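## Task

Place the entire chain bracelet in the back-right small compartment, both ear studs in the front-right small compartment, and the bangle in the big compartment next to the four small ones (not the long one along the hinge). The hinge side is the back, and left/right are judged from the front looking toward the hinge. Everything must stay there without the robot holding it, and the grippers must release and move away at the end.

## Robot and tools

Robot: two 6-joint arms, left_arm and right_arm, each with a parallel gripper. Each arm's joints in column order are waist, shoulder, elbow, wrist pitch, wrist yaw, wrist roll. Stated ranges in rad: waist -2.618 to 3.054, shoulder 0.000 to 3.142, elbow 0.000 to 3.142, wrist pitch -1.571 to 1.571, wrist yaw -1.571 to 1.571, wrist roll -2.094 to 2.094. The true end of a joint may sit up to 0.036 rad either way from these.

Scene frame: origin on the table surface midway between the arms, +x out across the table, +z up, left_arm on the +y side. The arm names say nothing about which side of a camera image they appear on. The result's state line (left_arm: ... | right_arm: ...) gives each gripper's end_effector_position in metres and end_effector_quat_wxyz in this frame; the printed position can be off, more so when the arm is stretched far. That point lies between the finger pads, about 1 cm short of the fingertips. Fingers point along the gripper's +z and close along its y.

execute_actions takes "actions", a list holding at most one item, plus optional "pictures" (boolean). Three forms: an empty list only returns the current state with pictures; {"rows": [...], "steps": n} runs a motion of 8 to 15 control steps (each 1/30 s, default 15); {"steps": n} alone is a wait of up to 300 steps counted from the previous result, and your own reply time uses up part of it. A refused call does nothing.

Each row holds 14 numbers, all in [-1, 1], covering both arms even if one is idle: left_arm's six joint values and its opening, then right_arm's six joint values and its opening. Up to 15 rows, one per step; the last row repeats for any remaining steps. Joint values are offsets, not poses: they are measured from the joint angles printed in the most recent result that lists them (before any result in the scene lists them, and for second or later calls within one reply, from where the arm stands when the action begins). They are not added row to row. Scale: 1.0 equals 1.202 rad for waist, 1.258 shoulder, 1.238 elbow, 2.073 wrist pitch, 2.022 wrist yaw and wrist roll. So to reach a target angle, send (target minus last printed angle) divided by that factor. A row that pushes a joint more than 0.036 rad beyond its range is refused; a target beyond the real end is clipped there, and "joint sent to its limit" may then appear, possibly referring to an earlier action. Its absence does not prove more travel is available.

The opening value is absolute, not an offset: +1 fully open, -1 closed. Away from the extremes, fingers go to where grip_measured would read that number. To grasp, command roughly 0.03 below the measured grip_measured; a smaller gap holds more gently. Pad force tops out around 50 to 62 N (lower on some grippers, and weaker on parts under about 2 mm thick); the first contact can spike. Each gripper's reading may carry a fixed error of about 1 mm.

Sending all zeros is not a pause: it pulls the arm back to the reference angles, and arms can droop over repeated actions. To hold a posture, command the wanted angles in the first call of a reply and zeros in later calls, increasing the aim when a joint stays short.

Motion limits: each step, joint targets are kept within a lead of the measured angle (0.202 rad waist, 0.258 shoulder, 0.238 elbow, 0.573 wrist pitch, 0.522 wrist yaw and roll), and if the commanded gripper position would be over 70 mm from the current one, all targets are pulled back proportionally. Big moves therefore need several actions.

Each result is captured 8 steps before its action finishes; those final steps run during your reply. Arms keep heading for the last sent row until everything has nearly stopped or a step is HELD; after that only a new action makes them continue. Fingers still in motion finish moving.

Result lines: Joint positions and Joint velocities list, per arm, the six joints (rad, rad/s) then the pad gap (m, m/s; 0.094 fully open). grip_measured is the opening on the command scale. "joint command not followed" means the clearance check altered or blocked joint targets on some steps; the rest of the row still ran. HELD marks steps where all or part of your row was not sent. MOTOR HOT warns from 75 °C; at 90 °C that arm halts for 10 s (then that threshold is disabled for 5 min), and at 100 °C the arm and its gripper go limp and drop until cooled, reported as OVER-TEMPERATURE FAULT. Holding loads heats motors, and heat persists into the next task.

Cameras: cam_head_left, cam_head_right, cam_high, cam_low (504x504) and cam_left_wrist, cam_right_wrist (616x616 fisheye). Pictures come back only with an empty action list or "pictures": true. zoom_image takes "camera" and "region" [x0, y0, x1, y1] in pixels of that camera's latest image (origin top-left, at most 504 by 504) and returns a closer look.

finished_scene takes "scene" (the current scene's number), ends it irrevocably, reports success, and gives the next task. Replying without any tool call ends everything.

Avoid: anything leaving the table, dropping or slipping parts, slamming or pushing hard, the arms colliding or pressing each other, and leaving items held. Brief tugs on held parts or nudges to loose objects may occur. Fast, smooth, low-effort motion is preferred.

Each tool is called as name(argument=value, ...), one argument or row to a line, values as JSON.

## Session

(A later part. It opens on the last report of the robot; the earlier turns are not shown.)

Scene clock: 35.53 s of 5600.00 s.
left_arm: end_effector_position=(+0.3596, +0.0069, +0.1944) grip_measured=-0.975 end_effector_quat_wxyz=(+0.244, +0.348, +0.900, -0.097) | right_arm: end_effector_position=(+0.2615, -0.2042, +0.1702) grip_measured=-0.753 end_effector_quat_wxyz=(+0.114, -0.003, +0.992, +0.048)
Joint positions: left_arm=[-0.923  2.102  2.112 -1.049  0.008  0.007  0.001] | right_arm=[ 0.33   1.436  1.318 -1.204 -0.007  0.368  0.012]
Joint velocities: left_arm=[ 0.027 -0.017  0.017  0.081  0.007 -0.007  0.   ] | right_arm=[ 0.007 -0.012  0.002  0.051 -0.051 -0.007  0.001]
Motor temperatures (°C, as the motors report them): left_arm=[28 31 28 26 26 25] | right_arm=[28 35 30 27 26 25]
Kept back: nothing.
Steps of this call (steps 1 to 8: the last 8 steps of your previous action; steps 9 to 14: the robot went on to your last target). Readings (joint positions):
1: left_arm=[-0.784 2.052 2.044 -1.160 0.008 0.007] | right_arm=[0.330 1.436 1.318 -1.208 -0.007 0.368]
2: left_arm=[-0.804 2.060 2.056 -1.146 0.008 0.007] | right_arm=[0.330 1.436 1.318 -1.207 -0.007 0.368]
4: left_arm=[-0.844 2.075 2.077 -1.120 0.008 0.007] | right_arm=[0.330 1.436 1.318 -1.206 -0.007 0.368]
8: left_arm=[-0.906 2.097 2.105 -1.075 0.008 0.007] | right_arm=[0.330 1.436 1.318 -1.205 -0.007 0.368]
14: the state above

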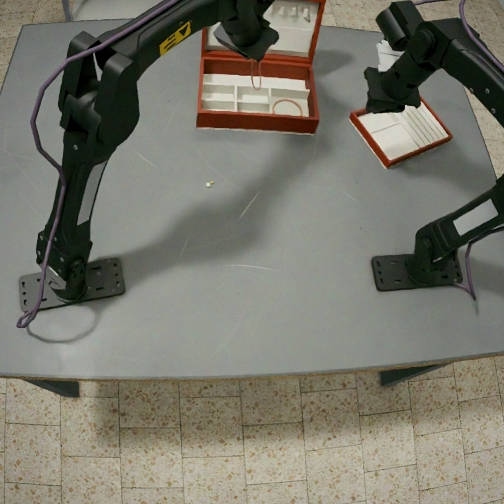

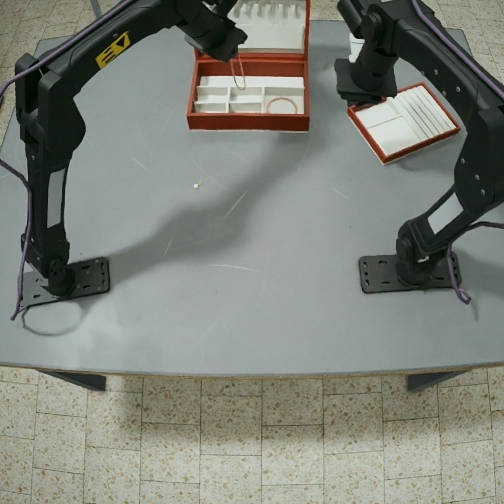

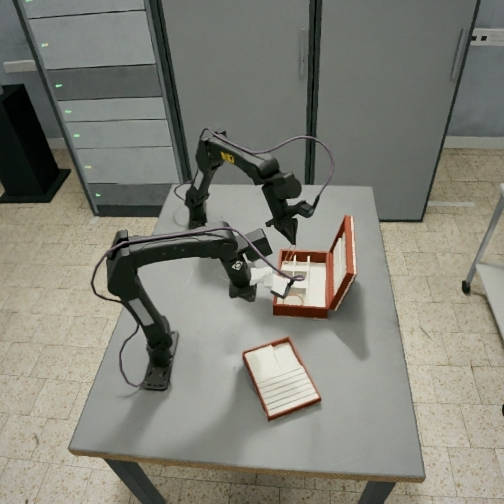

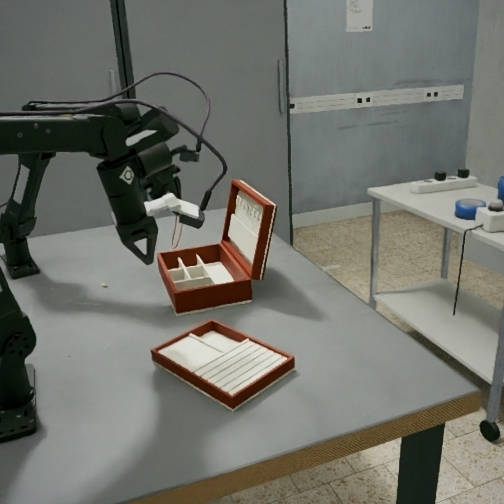

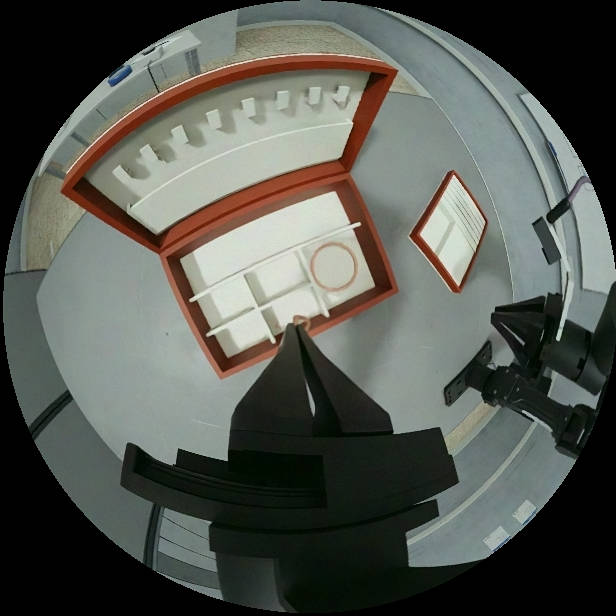

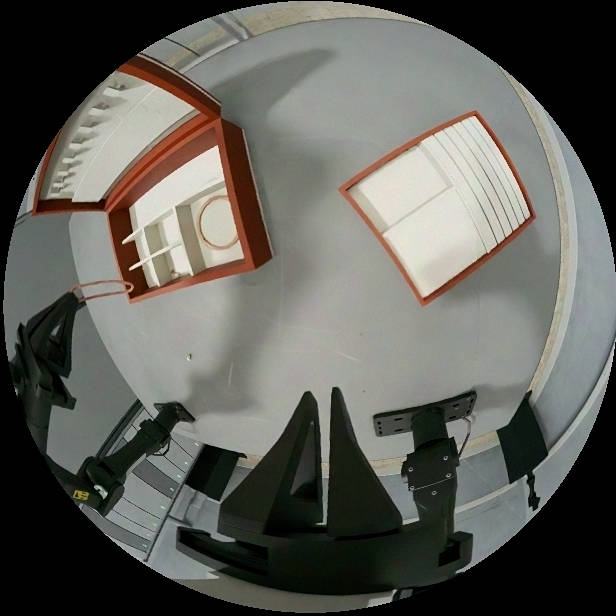

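execute_actions(
  actions=[
    {"rows":[[0,0.006,0.008,0.003,0,0,-1,-0.05,-0.02,-0.02,0,0,0,-0.75],[0,0.012,0.012,0.006,0,0,-1,-0.1,-0.04,-0.04,0,0,0,-0.75],[0,0.018,0.015,0.009,0,0,-1,-0.15,-0.06,-0.06,0,0,0,-0.75],[0,0.024,0.018,0.012,0,0,-1,-0.2,-0.08,-0.08,0,0,0,-0.75],[0,0.03,0.021,0.015,0,0,-1,-0.25,-0.1,-0.1,0,0,0,-0.75],[0,0.036,0.024,0.018,0,0,-1,-0.3,-0.12,-0.12,0,0,0,-0.75],[0,0.042,0.027,0.021,0,0,-1,-0.35,-0.14,-0.14,0,0,0,-0.75],[0,0.048,0.03,0.024,0,0,-1,-0.4,-0.16,-0.16,0,0,0,-0.75],[0,0.054,0.032,0.027,0,0,-1,-0.45,-0.18,-0.18,0,0,0,-0.75],[0,0.058,0.034,0.03,0,0,-1,-0.5,-0.2,-0.2,0,0,0,-0.75]],"steps":15},
  ],
)

execute_actions(
  actions=[
    {"steps":16},
  ],
  pictures=true,
)

zoom_image(
  camera="cam_low",
  region=[130,170,290,320],
)

zoom_image(
  camera="cam_head_left",
  region=[180,20,340,140],
)

Scene clock: 36.50 s of 5600.00 s.
left_arm: end_effector_position=(+0.3652, +0.0029, +0.1920) grip_measured=-0.975 end_effector_quat_wxyz=(+0.251, +0.346, +0.899, -0.099) | right_arm: end_effector_position=(+0.2548, -0.2958, +0.1598) grip_measured=-0.753 end_effector_quat_wxyz=(+0.117, +0.155, +0.980, +0.034)
Joint positions: left_arm=[-0.922  2.117  2.118 -1.026  0.008  0.007  0.001] | right_arm=[ 0.009  1.334  1.196 -1.19  -0.019  0.367  0.012]
Joint velocities: left_arm=[ 0.002  0.227  0.149  0.227  0.022 -0.007  0.   ] | right_arm=[-1.839 -0.769 -0.706  0.022  0.125 -0.007  0.002]
Motor temperatures (°C, as the motors report them): left_arm=[28 31 28 26 26 25] | right_arm=[28 34 30 27 26 25]
Steps of this call (steps 1 to 22: the robot went on to your last target; steps 23 to 29: the first 7 steps of this action). Readings (joint positions):
23: left_arm=[-0.922 2.102 2.113 -1.043 0.008 0.007] | right_arm=[0.323 1.436 1.317 -1.204 -0.011 0.368]
24: left_arm=[-0.922 2.102 2.113 -1.042 0.008 0.007] | right_arm=[0.301 1.432 1.310 -1.200 -0.017 0.367]
26: left_arm=[-0.922 2.104 2.113 -1.038 0.008 0.007] | right_arm=[0.206 1.405 1.272 -1.192 -0.024 0.367]
29: the state above

Scene clock: 37.03 s of 5600.00 s.
left_arm: end_effector_position=(+0.3749, -0.0056, +0.1743) grip_measured=-0.975 end_effector_quat_wxyz=(+0.249, +0.347, +0.899, -0.098) | right_arm: end_effector_position=(+0.2159, -0.3659, +0.1554) grip_measured=-0.753 end_effector_quat_wxyz=(+0.123, +0.292, +0.948, +0.010)
Joint positions: left_arm=[-0.922  2.168  2.129 -0.989  0.008  0.007  0.001] | right_arm=[-0.272  1.199  1.085 -1.209 -0.003  0.368  0.012]
Joint velocities: left_arm=[ 0.007 -0.002  0.007  0.007 -0.037 -0.022 -0.001] | right_arm=[ 0.007 -0.012  0.007  0.066 -0.007 -0.022 -0.   ]
Motor temperatures (°C, as the motors report them): left_arm=[28 31 28 26 26 25] | right_arm=[28 34 30 27 26 25]
Kept back: nothing.
Steps of this call (steps 1 to 8: the last 8 steps of your previous action; steps 9 to 16: the robot went on to your last target). Readings (joint positions):
1: left_arm=[-0.922 2.125 2.122 -1.021 0.008 0.007] | right_arm=[-0.056 1.307 1.172 -1.190 -0.016 0.367]
2: left_arm=[-0.922 2.134 2.126 -1.015 0.008 0.007] | right_arm=[-0.118 1.280 1.147 -1.190 -0.014 0.367]
4: left_arm=[-0.922 2.150 2.129 -1.003 0.008 0.007] | right_arm=[-0.228 1.228 1.104 -1.195 -0.008 0.368]
8: left_arm=[-0.922 2.168 2.129 -0.995 0.008 0.007] | right_arm=[-0.272 1.199 1.085 -1.209 -0.002 0.368]
16: the state above

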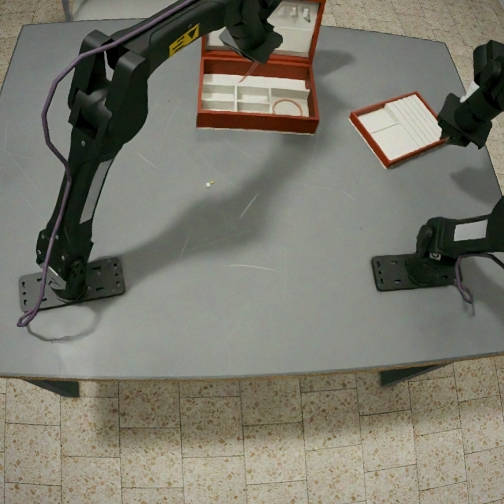

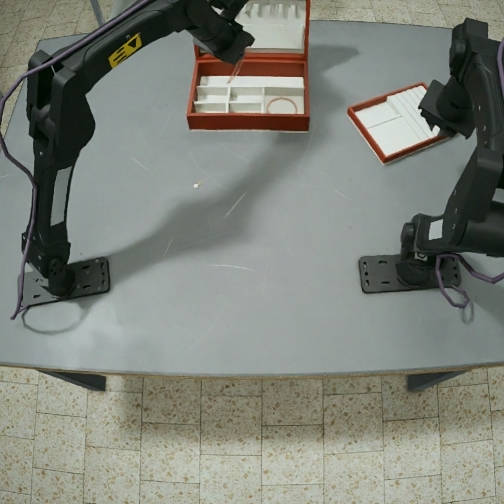

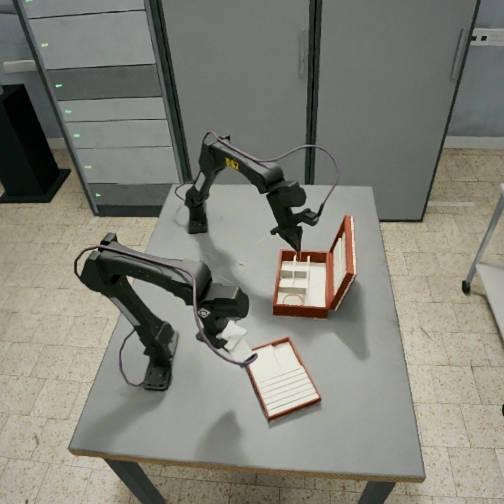

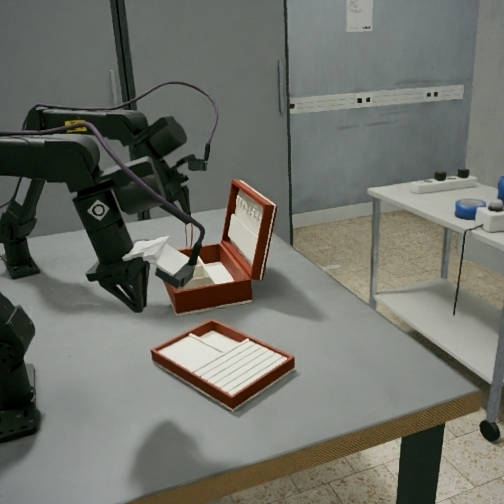

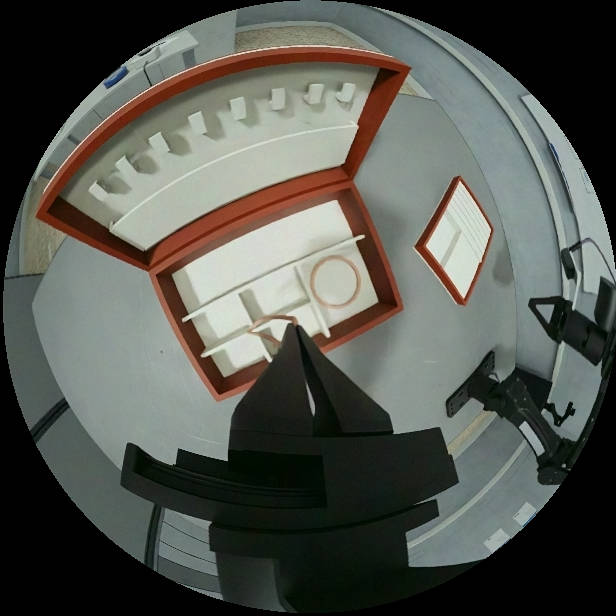

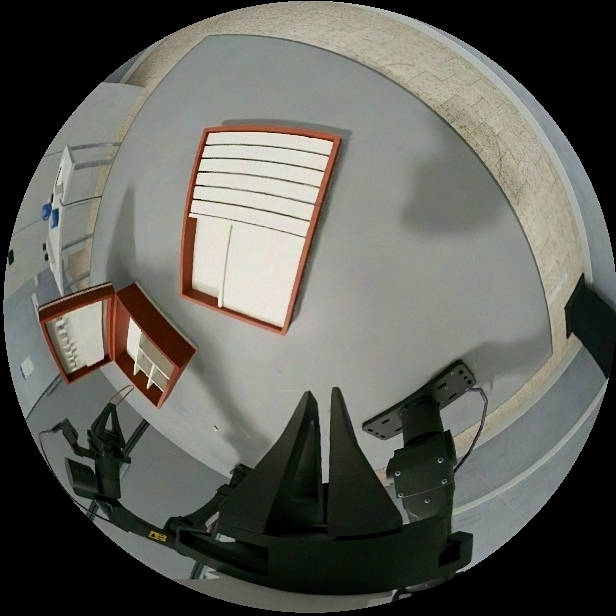

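Region (130, 170, 290, 320) of cam_low's 504x504 image, scaled by 3.150, with more detail than that image has; it fills the top 472 rows of this view, and the rest is white.

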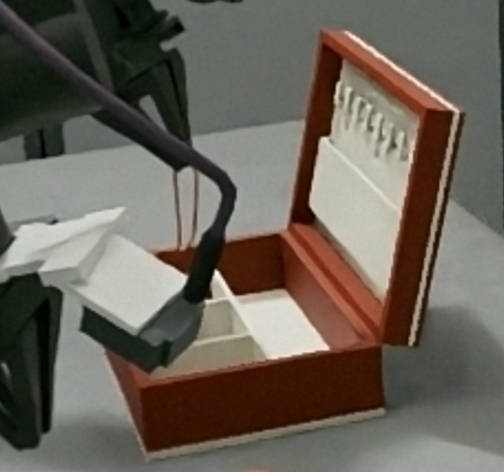

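Region (180, 20, 340, 140) of cam_head_left's 504x504 image, scaled by 3.150, with more detail than that image has; it fills the top 378 rows of this view, and the rest is white.

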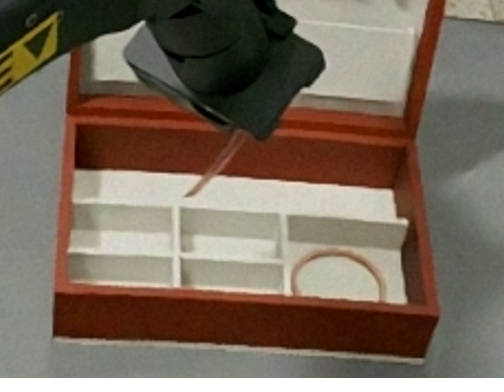

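execute_actions(
  actions=[
    {"steps":150},
  ],
  pictures=true,
)

execute_actions(
  actions=[
    {"steps":5},
  ],
  pictures=true,
)

execute_actions(
  actions=[
    {"steps":5},
  ],
  pictures=true,
)

Scene clock: 42.03 s of 5600.00 s.
left_arm: end_effector_position=(+0.3752, -0.0059, +0.1746) grip_measured=-0.975 end_effector_quat_wxyz=(+0.250, +0.346, +0.899, -0.099) | right_arm: end_effector_position=(+0.2159, -0.3659, +0.1554) grip_measured=-0.753 end_effector_quat_wxyz=(+0.123, +0.292, +0.948, +0.010)
Joint positions: left_arm=[-0.922  2.168  2.129 -0.987  0.008  0.007  0.001] | right_arm=[-0.272  1.199  1.085 -1.209 -0.003  0.368  0.012]
Joint velocities: left_arm=[-0.007  0.012  0.007 -0.051 -0.022 -0.066  0.   ] | right_arm=[-0.002 -0.017  0.002 -0.11   0.022  0.022  0.001]
Motor temperatures (°C, as the motors report them): left_arm=[28 31 29 26 26 25] | right_arm=[28 33 30 27 26 25]
Kept back: nothing.
Steps of this call (steps 1 to 15: the robot went on to your last target; steps 16 to 150: nothing new was sent). Readings (joint positions):
1: left_arm=[-0.922 2.168 2.129 -0.988 0.008 0.007] | right_arm=[-0.272 1.199 1.085 -1.209 -0.003 0.368]
2: left_arm=[-0.922 2.168 2.129 -0.988 0.008 0.007] | right_arm=[-0.272 1.199 1.085 -1.209 -0.003 0.368]
4: left_arm=[-0.922 2.168 2.129 -0.988 0.008 0.007] | right_arm=[-0.272 1.199 1.085 -1.209 -0.003 0.368]
8: left_arm=[-0.922 2.168 2.129 -0.987 0.008 0.007] | right_arm=[-0.272 1.199 1.085 -1.209 -0.003 0.368]
150: the state above
All arms were judged still, so your last target was given up. Only a new action makes them travel on or press farther. Fingers that are still opening or closing keep moving.

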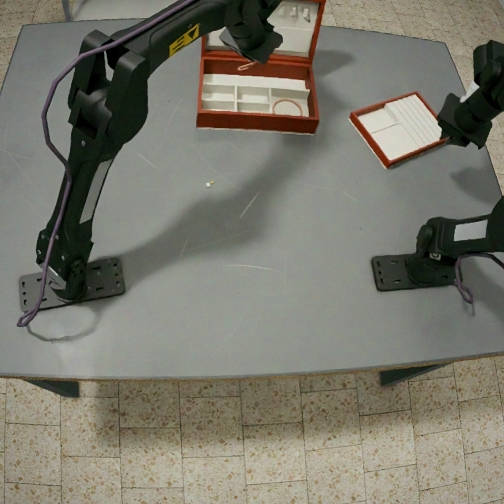

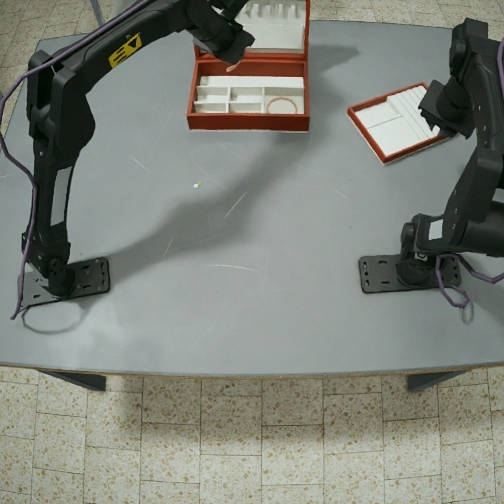

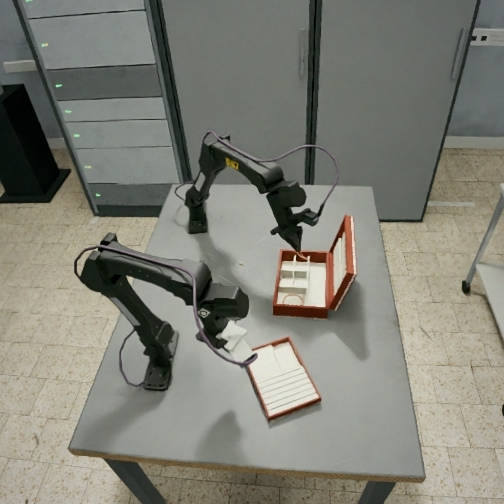

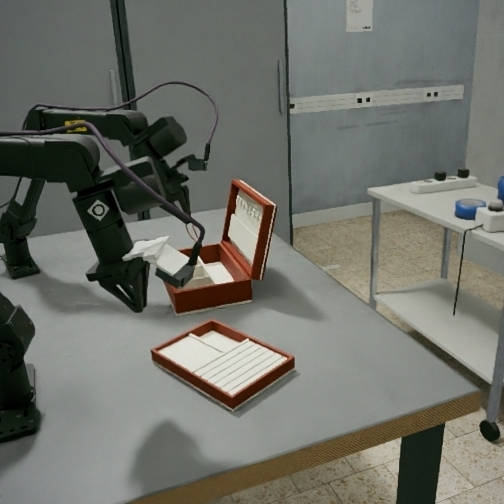

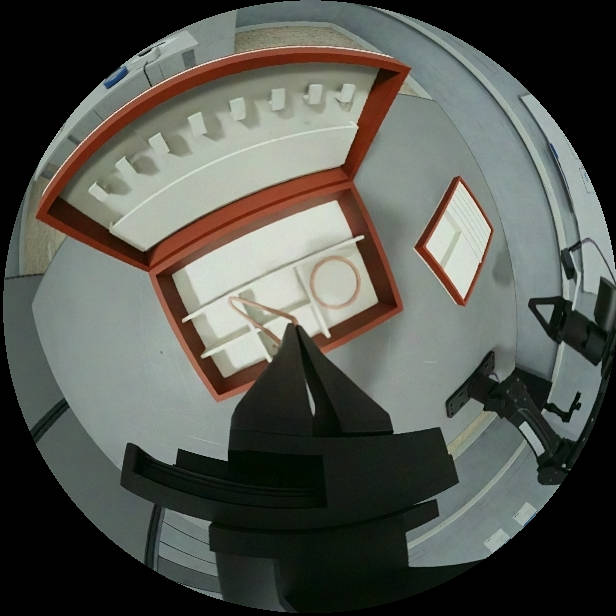

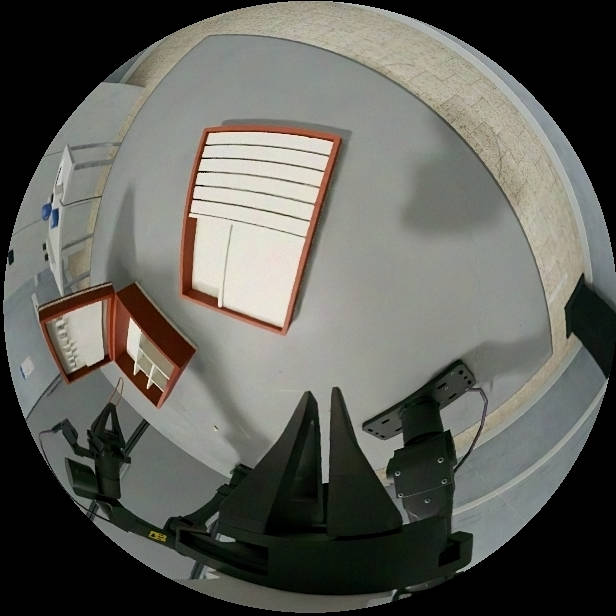

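Scene clock: 42.20 s of 5600.00 s.
left_arm: end_effector_position=(+0.3752, -0.0059, +0.1746) grip_measured=-0.975 end_effector_quat_wxyz=(+0.250, +0.346, +0.899, -0.099) | right_arm: end_effector_position=(+0.2159, -0.3659, +0.1554) grip_measured=-0.753 end_effector_quat_wxyz=(+0.123, +0.292, +0.948, +0.010)
Joint positions: left_arm=[-0.922  2.168  2.129 -0.987  0.008  0.007  0.001] | right_arm=[-0.272  1.199  1.085 -1.209 -0.003  0.368  0.012]
Joint velocities: left_arm=[ 0.002  0.007 -0.012 -0.007 -0.095  0.007 -0.001] | right_arm=[-0.002 -0.002 -0.022 -0.066  0.037 -0.022 -0.   ]
Motor temperatures (°C, as the motors report them): left_arm=[28 32 29 26 26 25] | right_arm=[28 33 30 27 26 25]
Kept back: nothing.
Steps of this call (steps 1 to 5: nothing new was sent). Readings (joint positions):
1: left_arm=[-0.922 2.168 2.129 -0.987 0.008 0.007] | right_arm=[-0.272 1.199 1.085 -1.209 -0.003 0.368]
2: left_arm=[-0.922 2.168 2.129 -0.987 0.008 0.007] | right_arm=[-0.272 1.199 1.085 -1.209 -0.003 0.368]
4: left_arm=[-0.922 2.168 2.129 -0.987 0.008 0.007] | right_arm=[-0.272 1.199 1.085 -1.209 -0.003 0.368]
5: the state above

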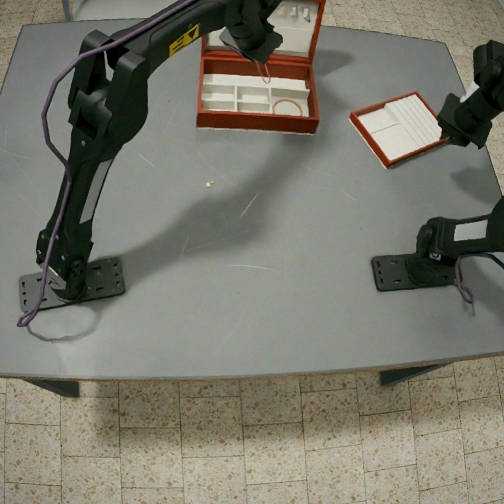

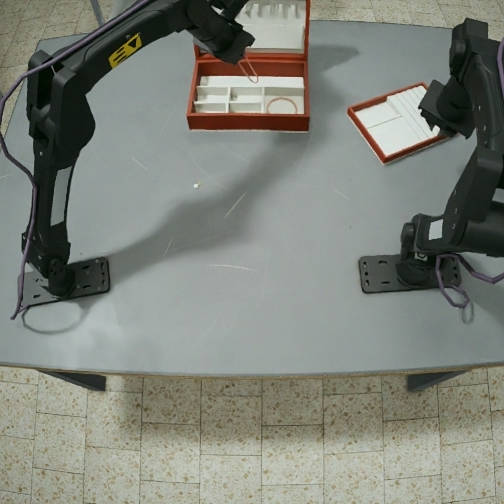

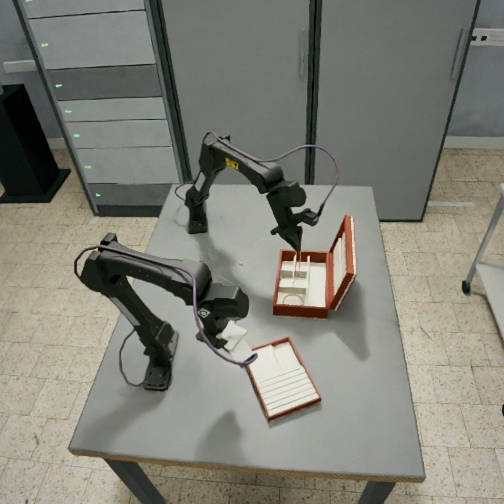

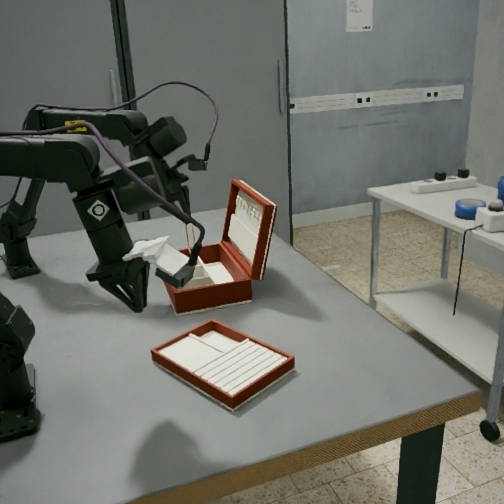

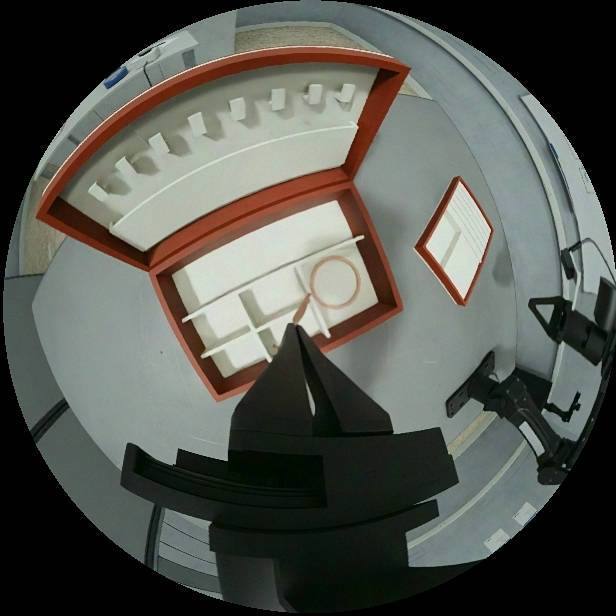

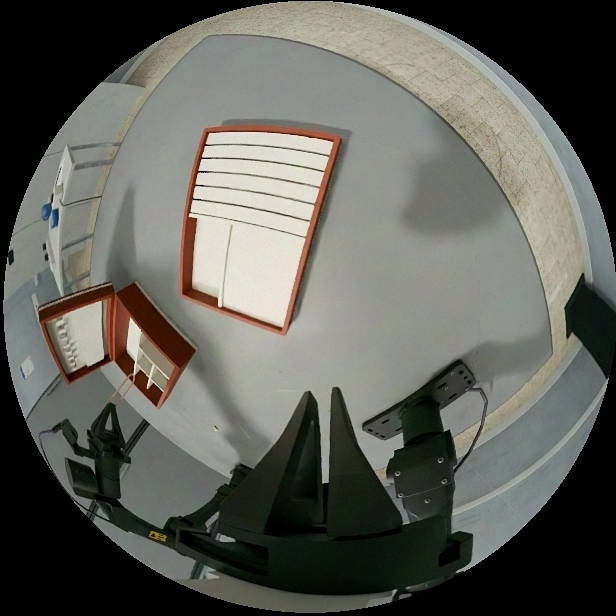

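Scene clock: 42.37 s of 5600.00 s.
left_arm: end_effector_position=(+0.3752, -0.0059, +0.1746) grip_measured=-0.975 end_effector_quat_wxyz=(+0.250, +0.346, +0.899, -0.099) | right_arm: end_effector_position=(+0.2159, -0.3659, +0.1554) grip_measured=-0.753 end_effector_quat_wxyz=(+0.123, +0.292, +0.948, +0.010)
Joint positions: left_arm=[-0.922  2.168  2.129 -0.987  0.008  0.007  0.001] | right_arm=[-0.272  1.199  1.085 -1.209 -0.003  0.368  0.012]
Joint velocities: left_arm=[ 0.012 -0.017 -0.022 -0.007  0.007 -0.007  0.   ] | right_arm=[-0.007 -0.007 -0.002 -0.095  0.066  0.022 -0.001]
Motor temperatures (°C, as the motors report them): left_arm=[28 32 29 26 26 25] | right_arm=[28 33 30 27 26 25]
Kept back: nothing.
Steps of this call (steps 1 to 5: nothing new was sent). Readings (joint positions):
1: left_arm=[-0.922 2.168 2.129 -0.987 0.008 0.007] | right_arm=[-0.272 1.199 1.085 -1.209 -0.003 0.368]
2: left_arm=[-0.922 2.168 2.129 -0.987 0.008 0.007] | right_arm=[-0.272 1.199 1.085 -1.209 -0.003 0.368]
4: left_arm=[-0.922 2.168 2.129 -0.987 0.008 0.007] | right_arm=[-0.272 1.199 1.085 -1.209 -0.003 0.368]
5: the state above

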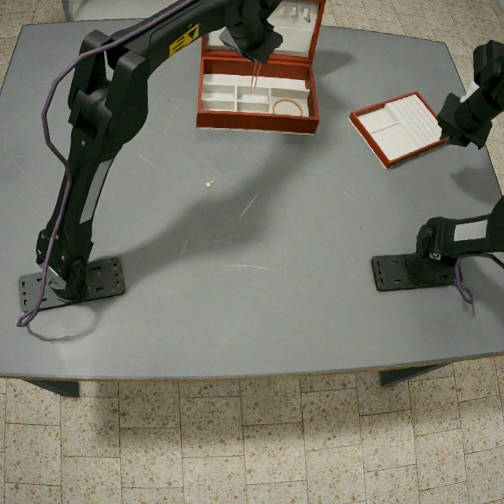

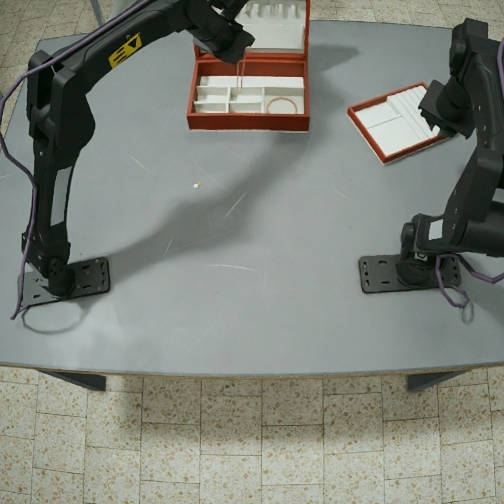

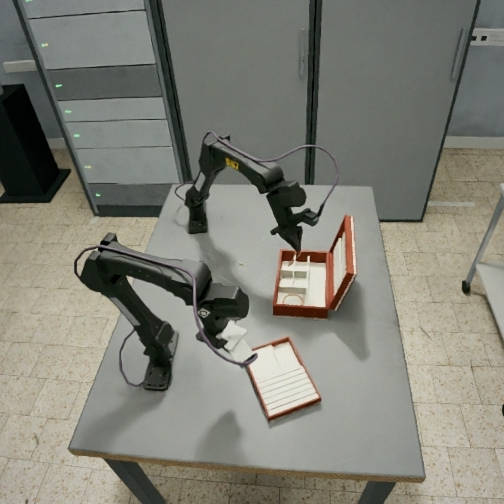

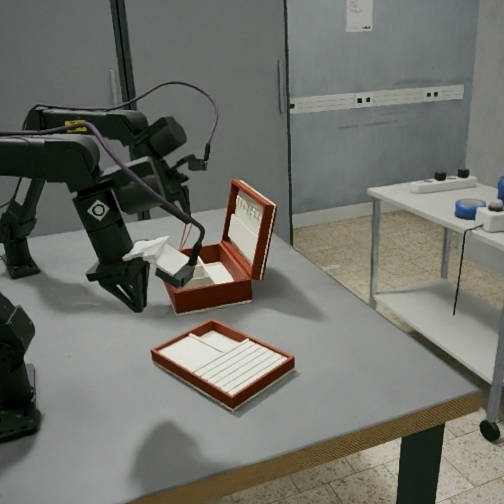

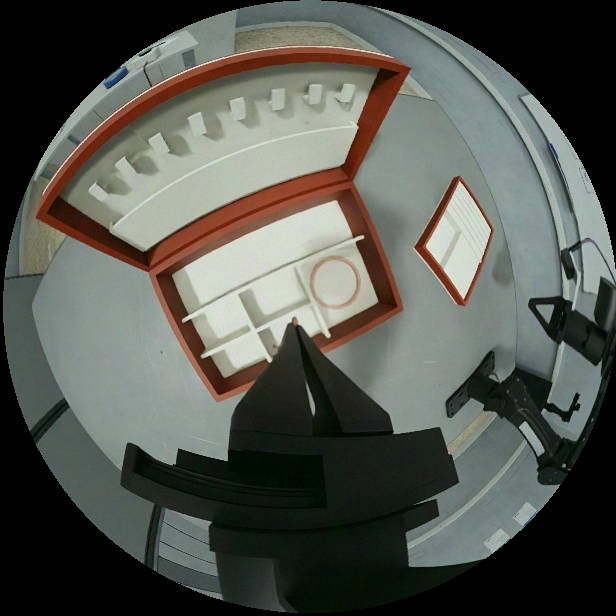

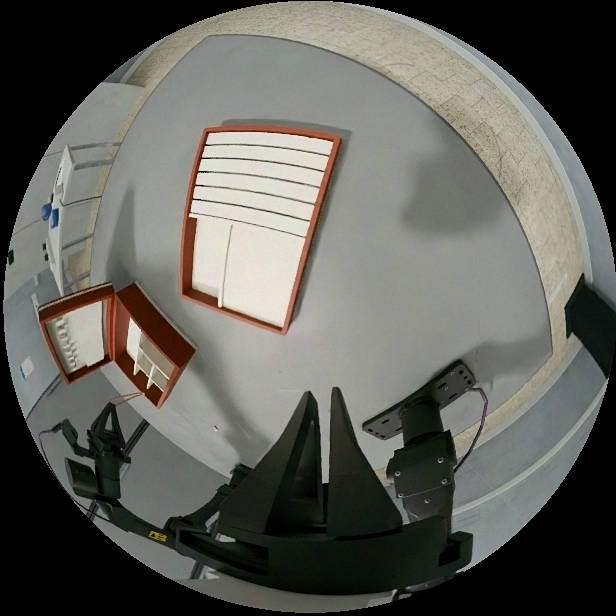

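execute_actions(
  actions=[
    {"rows":[[0,0.005,0.012,0,0,0,-1,0,0,0,0,0,0,-0.75],[0,0.01,0.012,0,0,0,-1,0,0,0,0,0,0,-0.75],[0,0.015,0.012,0,0,0,-1,0,0,0,0,0,0,-0.75],[0,0.02,0.012,0,0,0,-1,0,0,0,0,0,0,-0.75],[0,0.025,0.012,0,0,0,-1,0,0,0,0,0,0,-0.75],[0,0.03,0.012,0,0,0,-1,0,0,0,0,0,0,-0.75],[0,0.035,0.012,0,0,0,-1,0,0,0,0,0,0,-0.75],[0,0.04,0.012,0,0,0,-1,0,0,0,0,0,0,-0.75],[0,0.045,0.012,0,0,0,-1,0,0,0,0,0,0,-0.75],[0,0.05,0.012,0,0,0,-1,0,0,0,0,0,0,-0.75],[0,0.055,0.012,0,0,0,-1,0,0,0,0,0,0,-0.75]],"steps":15},
  ],
)

execute_actions(
  actions=[
    {"steps":50},
  ],
  pictures=true,
)

zoom_image(
  camera="cam_head_left",
  region=[180,20,340,140],
)

execute_actions(
  actions=[
    {"steps":5},
  ],
  pictures=true,
)

zoom_image(
  camera="cam_high",
  region=[260,220,360,320],
)

Scene clock: 43.27 s of 5600.00 s.
left_arm: end_effector_position=(+0.3758, -0.0064, +0.1712) grip_measured=-0.975 end_effector_quat_wxyz=(+0.248, +0.347, +0.899, -0.098) | right_arm: end_effector_position=(+0.2159, -0.3659, +0.1554) grip_measured=-0.753 end_effector_quat_wxyz=(+0.123, +0.292, +0.948, +0.010)
Joint positions: left_arm=[-0.922  2.175  2.129 -0.985  0.008  0.007  0.001] | right_arm=[-0.272  1.199  1.085 -1.209 -0.003  0.368  0.012]
Joint velocities: left_arm=[-0.012  0.12  -0.032 -0.022 -0.007 -0.022  0.001] | right_arm=[-0.002  0.002 -0.007 -0.051  0.007  0.007 -0.001]
Motor temperatures (°C, as the motors report them): left_arm=[28 32 29 26 26 25] | right_arm=[28 33 30 27 26 25]
Steps of this call (steps 1 to 20: nothing new was sent; steps 21 to 27: the first 7 steps of this action). Readings (joint positions):
21: left_arm=[-0.922 2.168 2.129 -0.987 0.008 0.007] | right_arm=[-0.272 1.199 1.085 -1.209 -0.003 0.368]
22: left_arm=[-0.922 2.168 2.129 -0.987 0.008 0.007] | right_arm=[-0.272 1.199 1.085 -1.209 -0.003 0.368]
24: left_arm=[-0.922 2.168 2.129 -0.987 0.008 0.007] | right_arm=[-0.272 1.199 1.085 -1.209 -0.003 0.368]
27: the state above

Scene clock: 44.93 s of 5600.00 s.
left_arm: end_effector_position=(+0.3776, -0.0081, +0.1415) grip_measured=-0.975 end_effector_quat_wxyz=(+0.223, +0.349, +0.906, -0.088) | right_arm: end_effector_position=(+0.2159, -0.3659, +0.1554) grip_measured=-0.753 end_effector_quat_wxyz=(+0.123, +0.292, +0.948, +0.010)
Joint positions: left_arm=[-0.922  2.232  2.129 -0.984  0.008  0.007  0.001] | right_arm=[-0.272  1.199  1.085 -1.209 -0.003  0.368  0.012]
Joint velocities: left_arm=[ 0.002  0.012  0.007 -0.095 -0.051 -0.022 -0.   ] | right_arm=[-0.012  0.007 -0.002 -0.051 -0.095 -0.007 -0.   ]
Motor temperatures (°C, as the motors report them): left_arm=[28 32 29 26 26 25] | right_arm=[28 33 30 27 26 25]
Kept back: nothing.
Steps of this call (steps 1 to 8: the last 8 steps of your previous action; steps 9 to 30: the robot went on to your last target; steps 31 to 50: nothing new was sent). Readings (joint positions):
1: left_arm=[-0.922 2.181 2.129 -0.984 0.008 0.007] | right_arm=[-0.272 1.199 1.085 -1.209 -0.003 0.368]
2: left_arm=[-0.922 2.187 2.129 -0.984 0.008 0.007] | right_arm=[-0.272 1.199 1.085 -1.209 -0.003 0.368]
4: left_arm=[-0.922 2.203 2.129 -0.984 0.008 0.007] | right_arm=[-0.272 1.199 1.085 -1.209 -0.003 0.368]
8: left_arm=[-0.922 2.229 2.129 -0.984 0.008 0.007] | right_arm=[-0.272 1.199 1.085 -1.209 -0.003 0.368]
50: the state above
All arms were judged still, so your last target was given up. Only a new action makes them travel on or press farther. Fingers that are still opening or closing keep moving.

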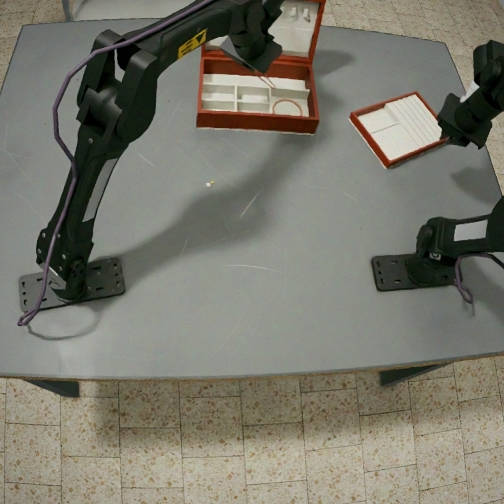

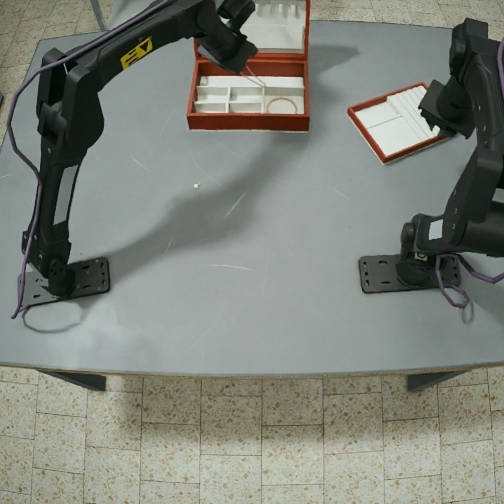

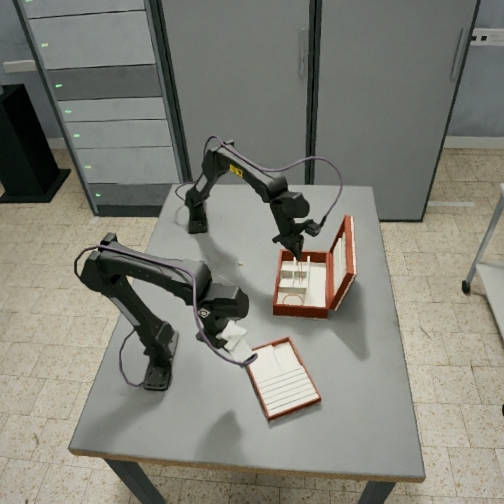

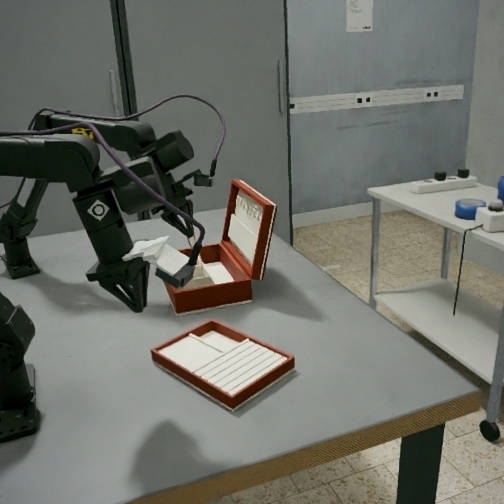

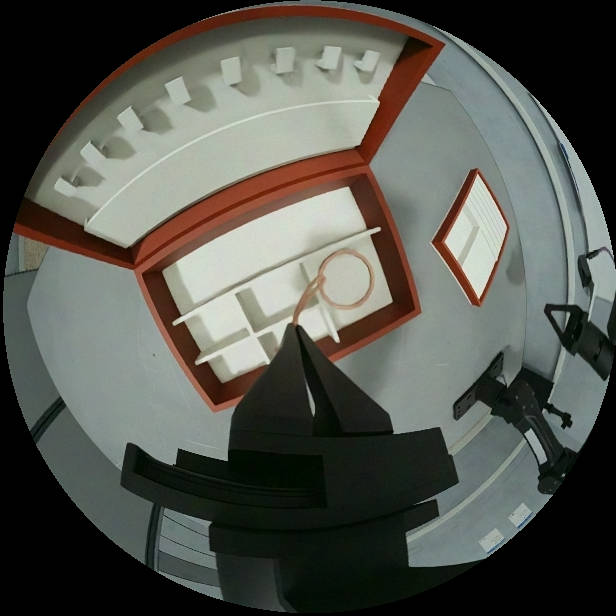

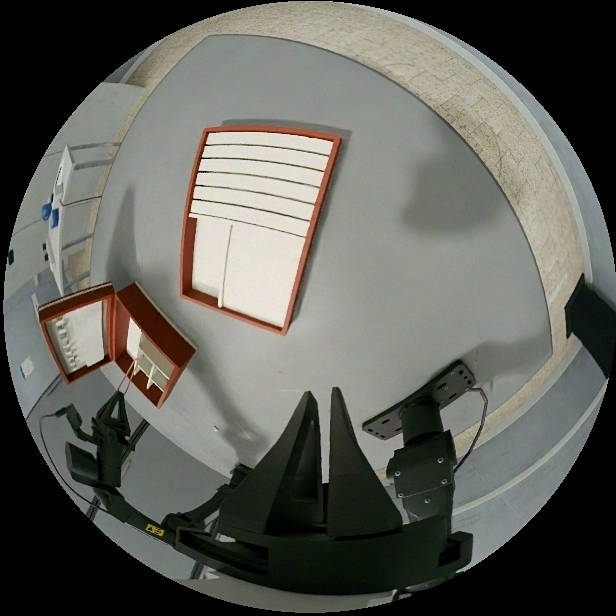

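Region (180, 20, 340, 140) of cam_head_left's 504x504 image, scaled by 3.150, with more detail than that image has; it fills the top 378 rows of this view, and the rest is white.

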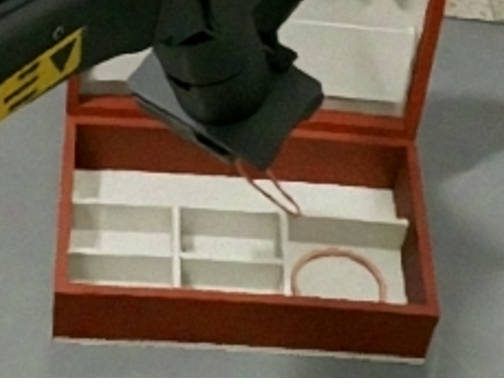

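Scene clock: 45.10 s of 5600.00 s.
left_arm: end_effector_position=(+0.3776, -0.0081, +0.1415) grip_measured=-0.975 end_effector_quat_wxyz=(+0.223, +0.349, +0.906, -0.088) | right_arm: end_effector_position=(+0.2159, -0.3659, +0.1554) grip_measured=-0.753 end_effector_quat_wxyz=(+0.123, +0.292, +0.948, +0.010)
Joint positions: left_arm=[-0.922  2.232  2.129 -0.984  0.008  0.007  0.001] | right_arm=[-0.272  1.199  1.085 -1.209 -0.003  0.368  0.012]
Joint velocities: left_arm=[-0.027  0.002 -0.022 -0.066 -0.007 -0.007  0.   ] | right_arm=[-0.002 -0.002  0.007  0.051  0.051 -0.022 -0.001]
Motor temperatures (°C, as the motors report them): left_arm=[28 32 29 26 26 25] | right_arm=[28 33 30 27 26 25]
Kept back: nothing.
Steps of this call (steps 1 to 5: nothing new was sent). Readings (joint positions):
1: left_arm=[-0.922 2.232 2.129 -0.984 0.008 0.007] | right_arm=[-0.272 1.199 1.085 -1.209 -0.003 0.368]
2: left_arm=[-0.922 2.232 2.129 -0.984 0.008 0.007] | right_arm=[-0.272 1.199 1.085 -1.209 -0.003 0.368]
4: left_arm=[-0.922 2.232 2.129 -0.984 0.008 0.007] | right_arm=[-0.272 1.199 1.085 -1.209 -0.003 0.368]
5: the state above

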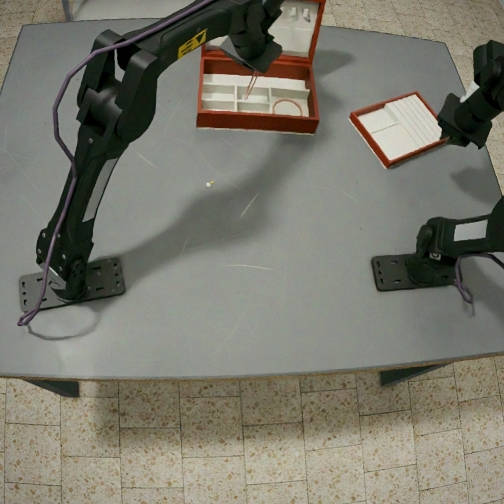

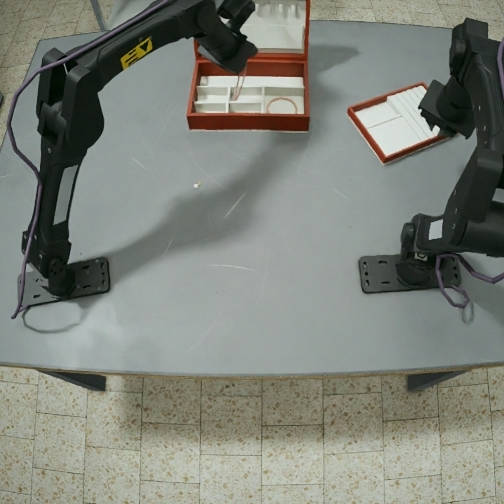

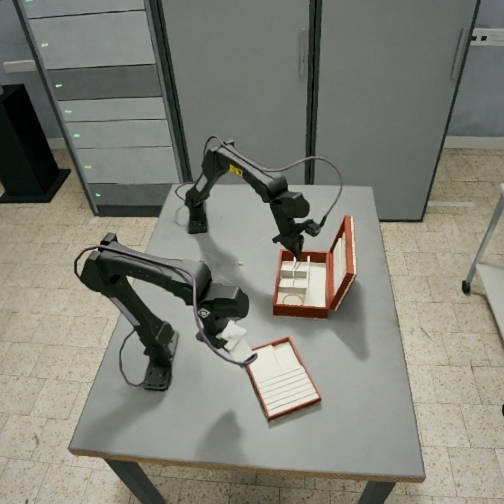

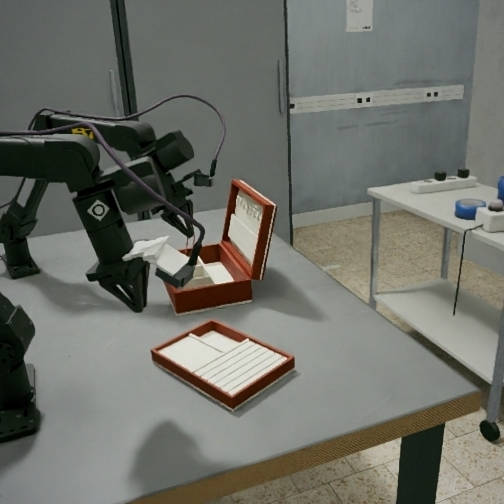

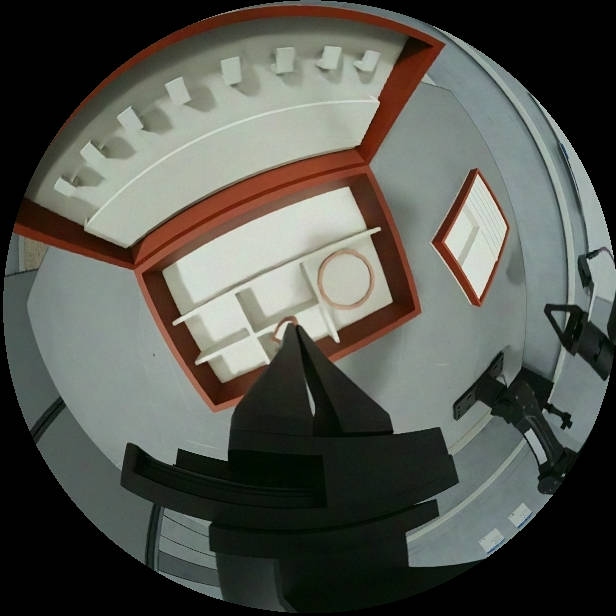

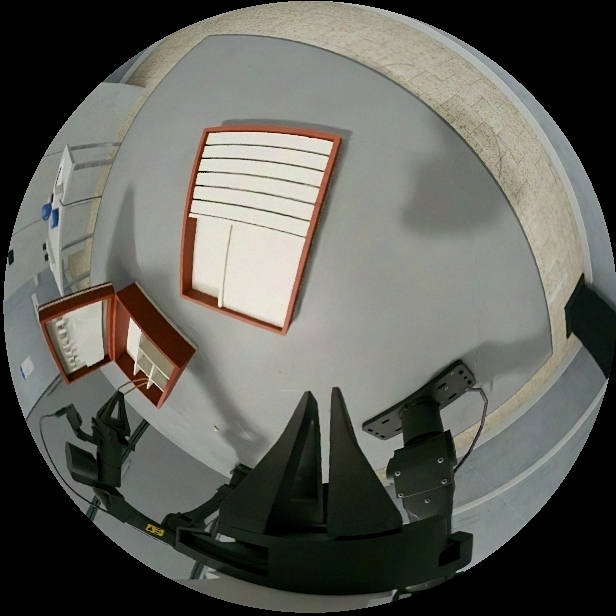

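Region (260, 220, 360, 320) of cam_high's 504x504 image, scaled by 5.040, with more detail than that image has.

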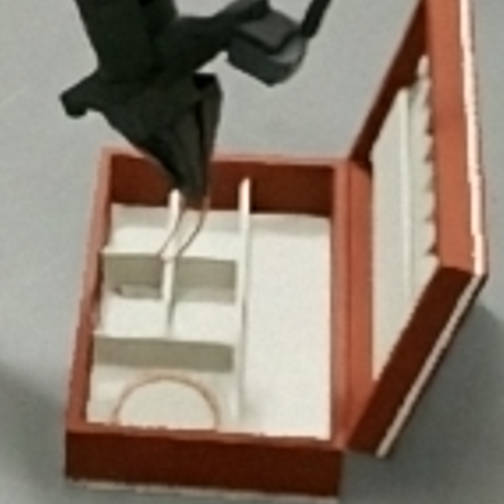

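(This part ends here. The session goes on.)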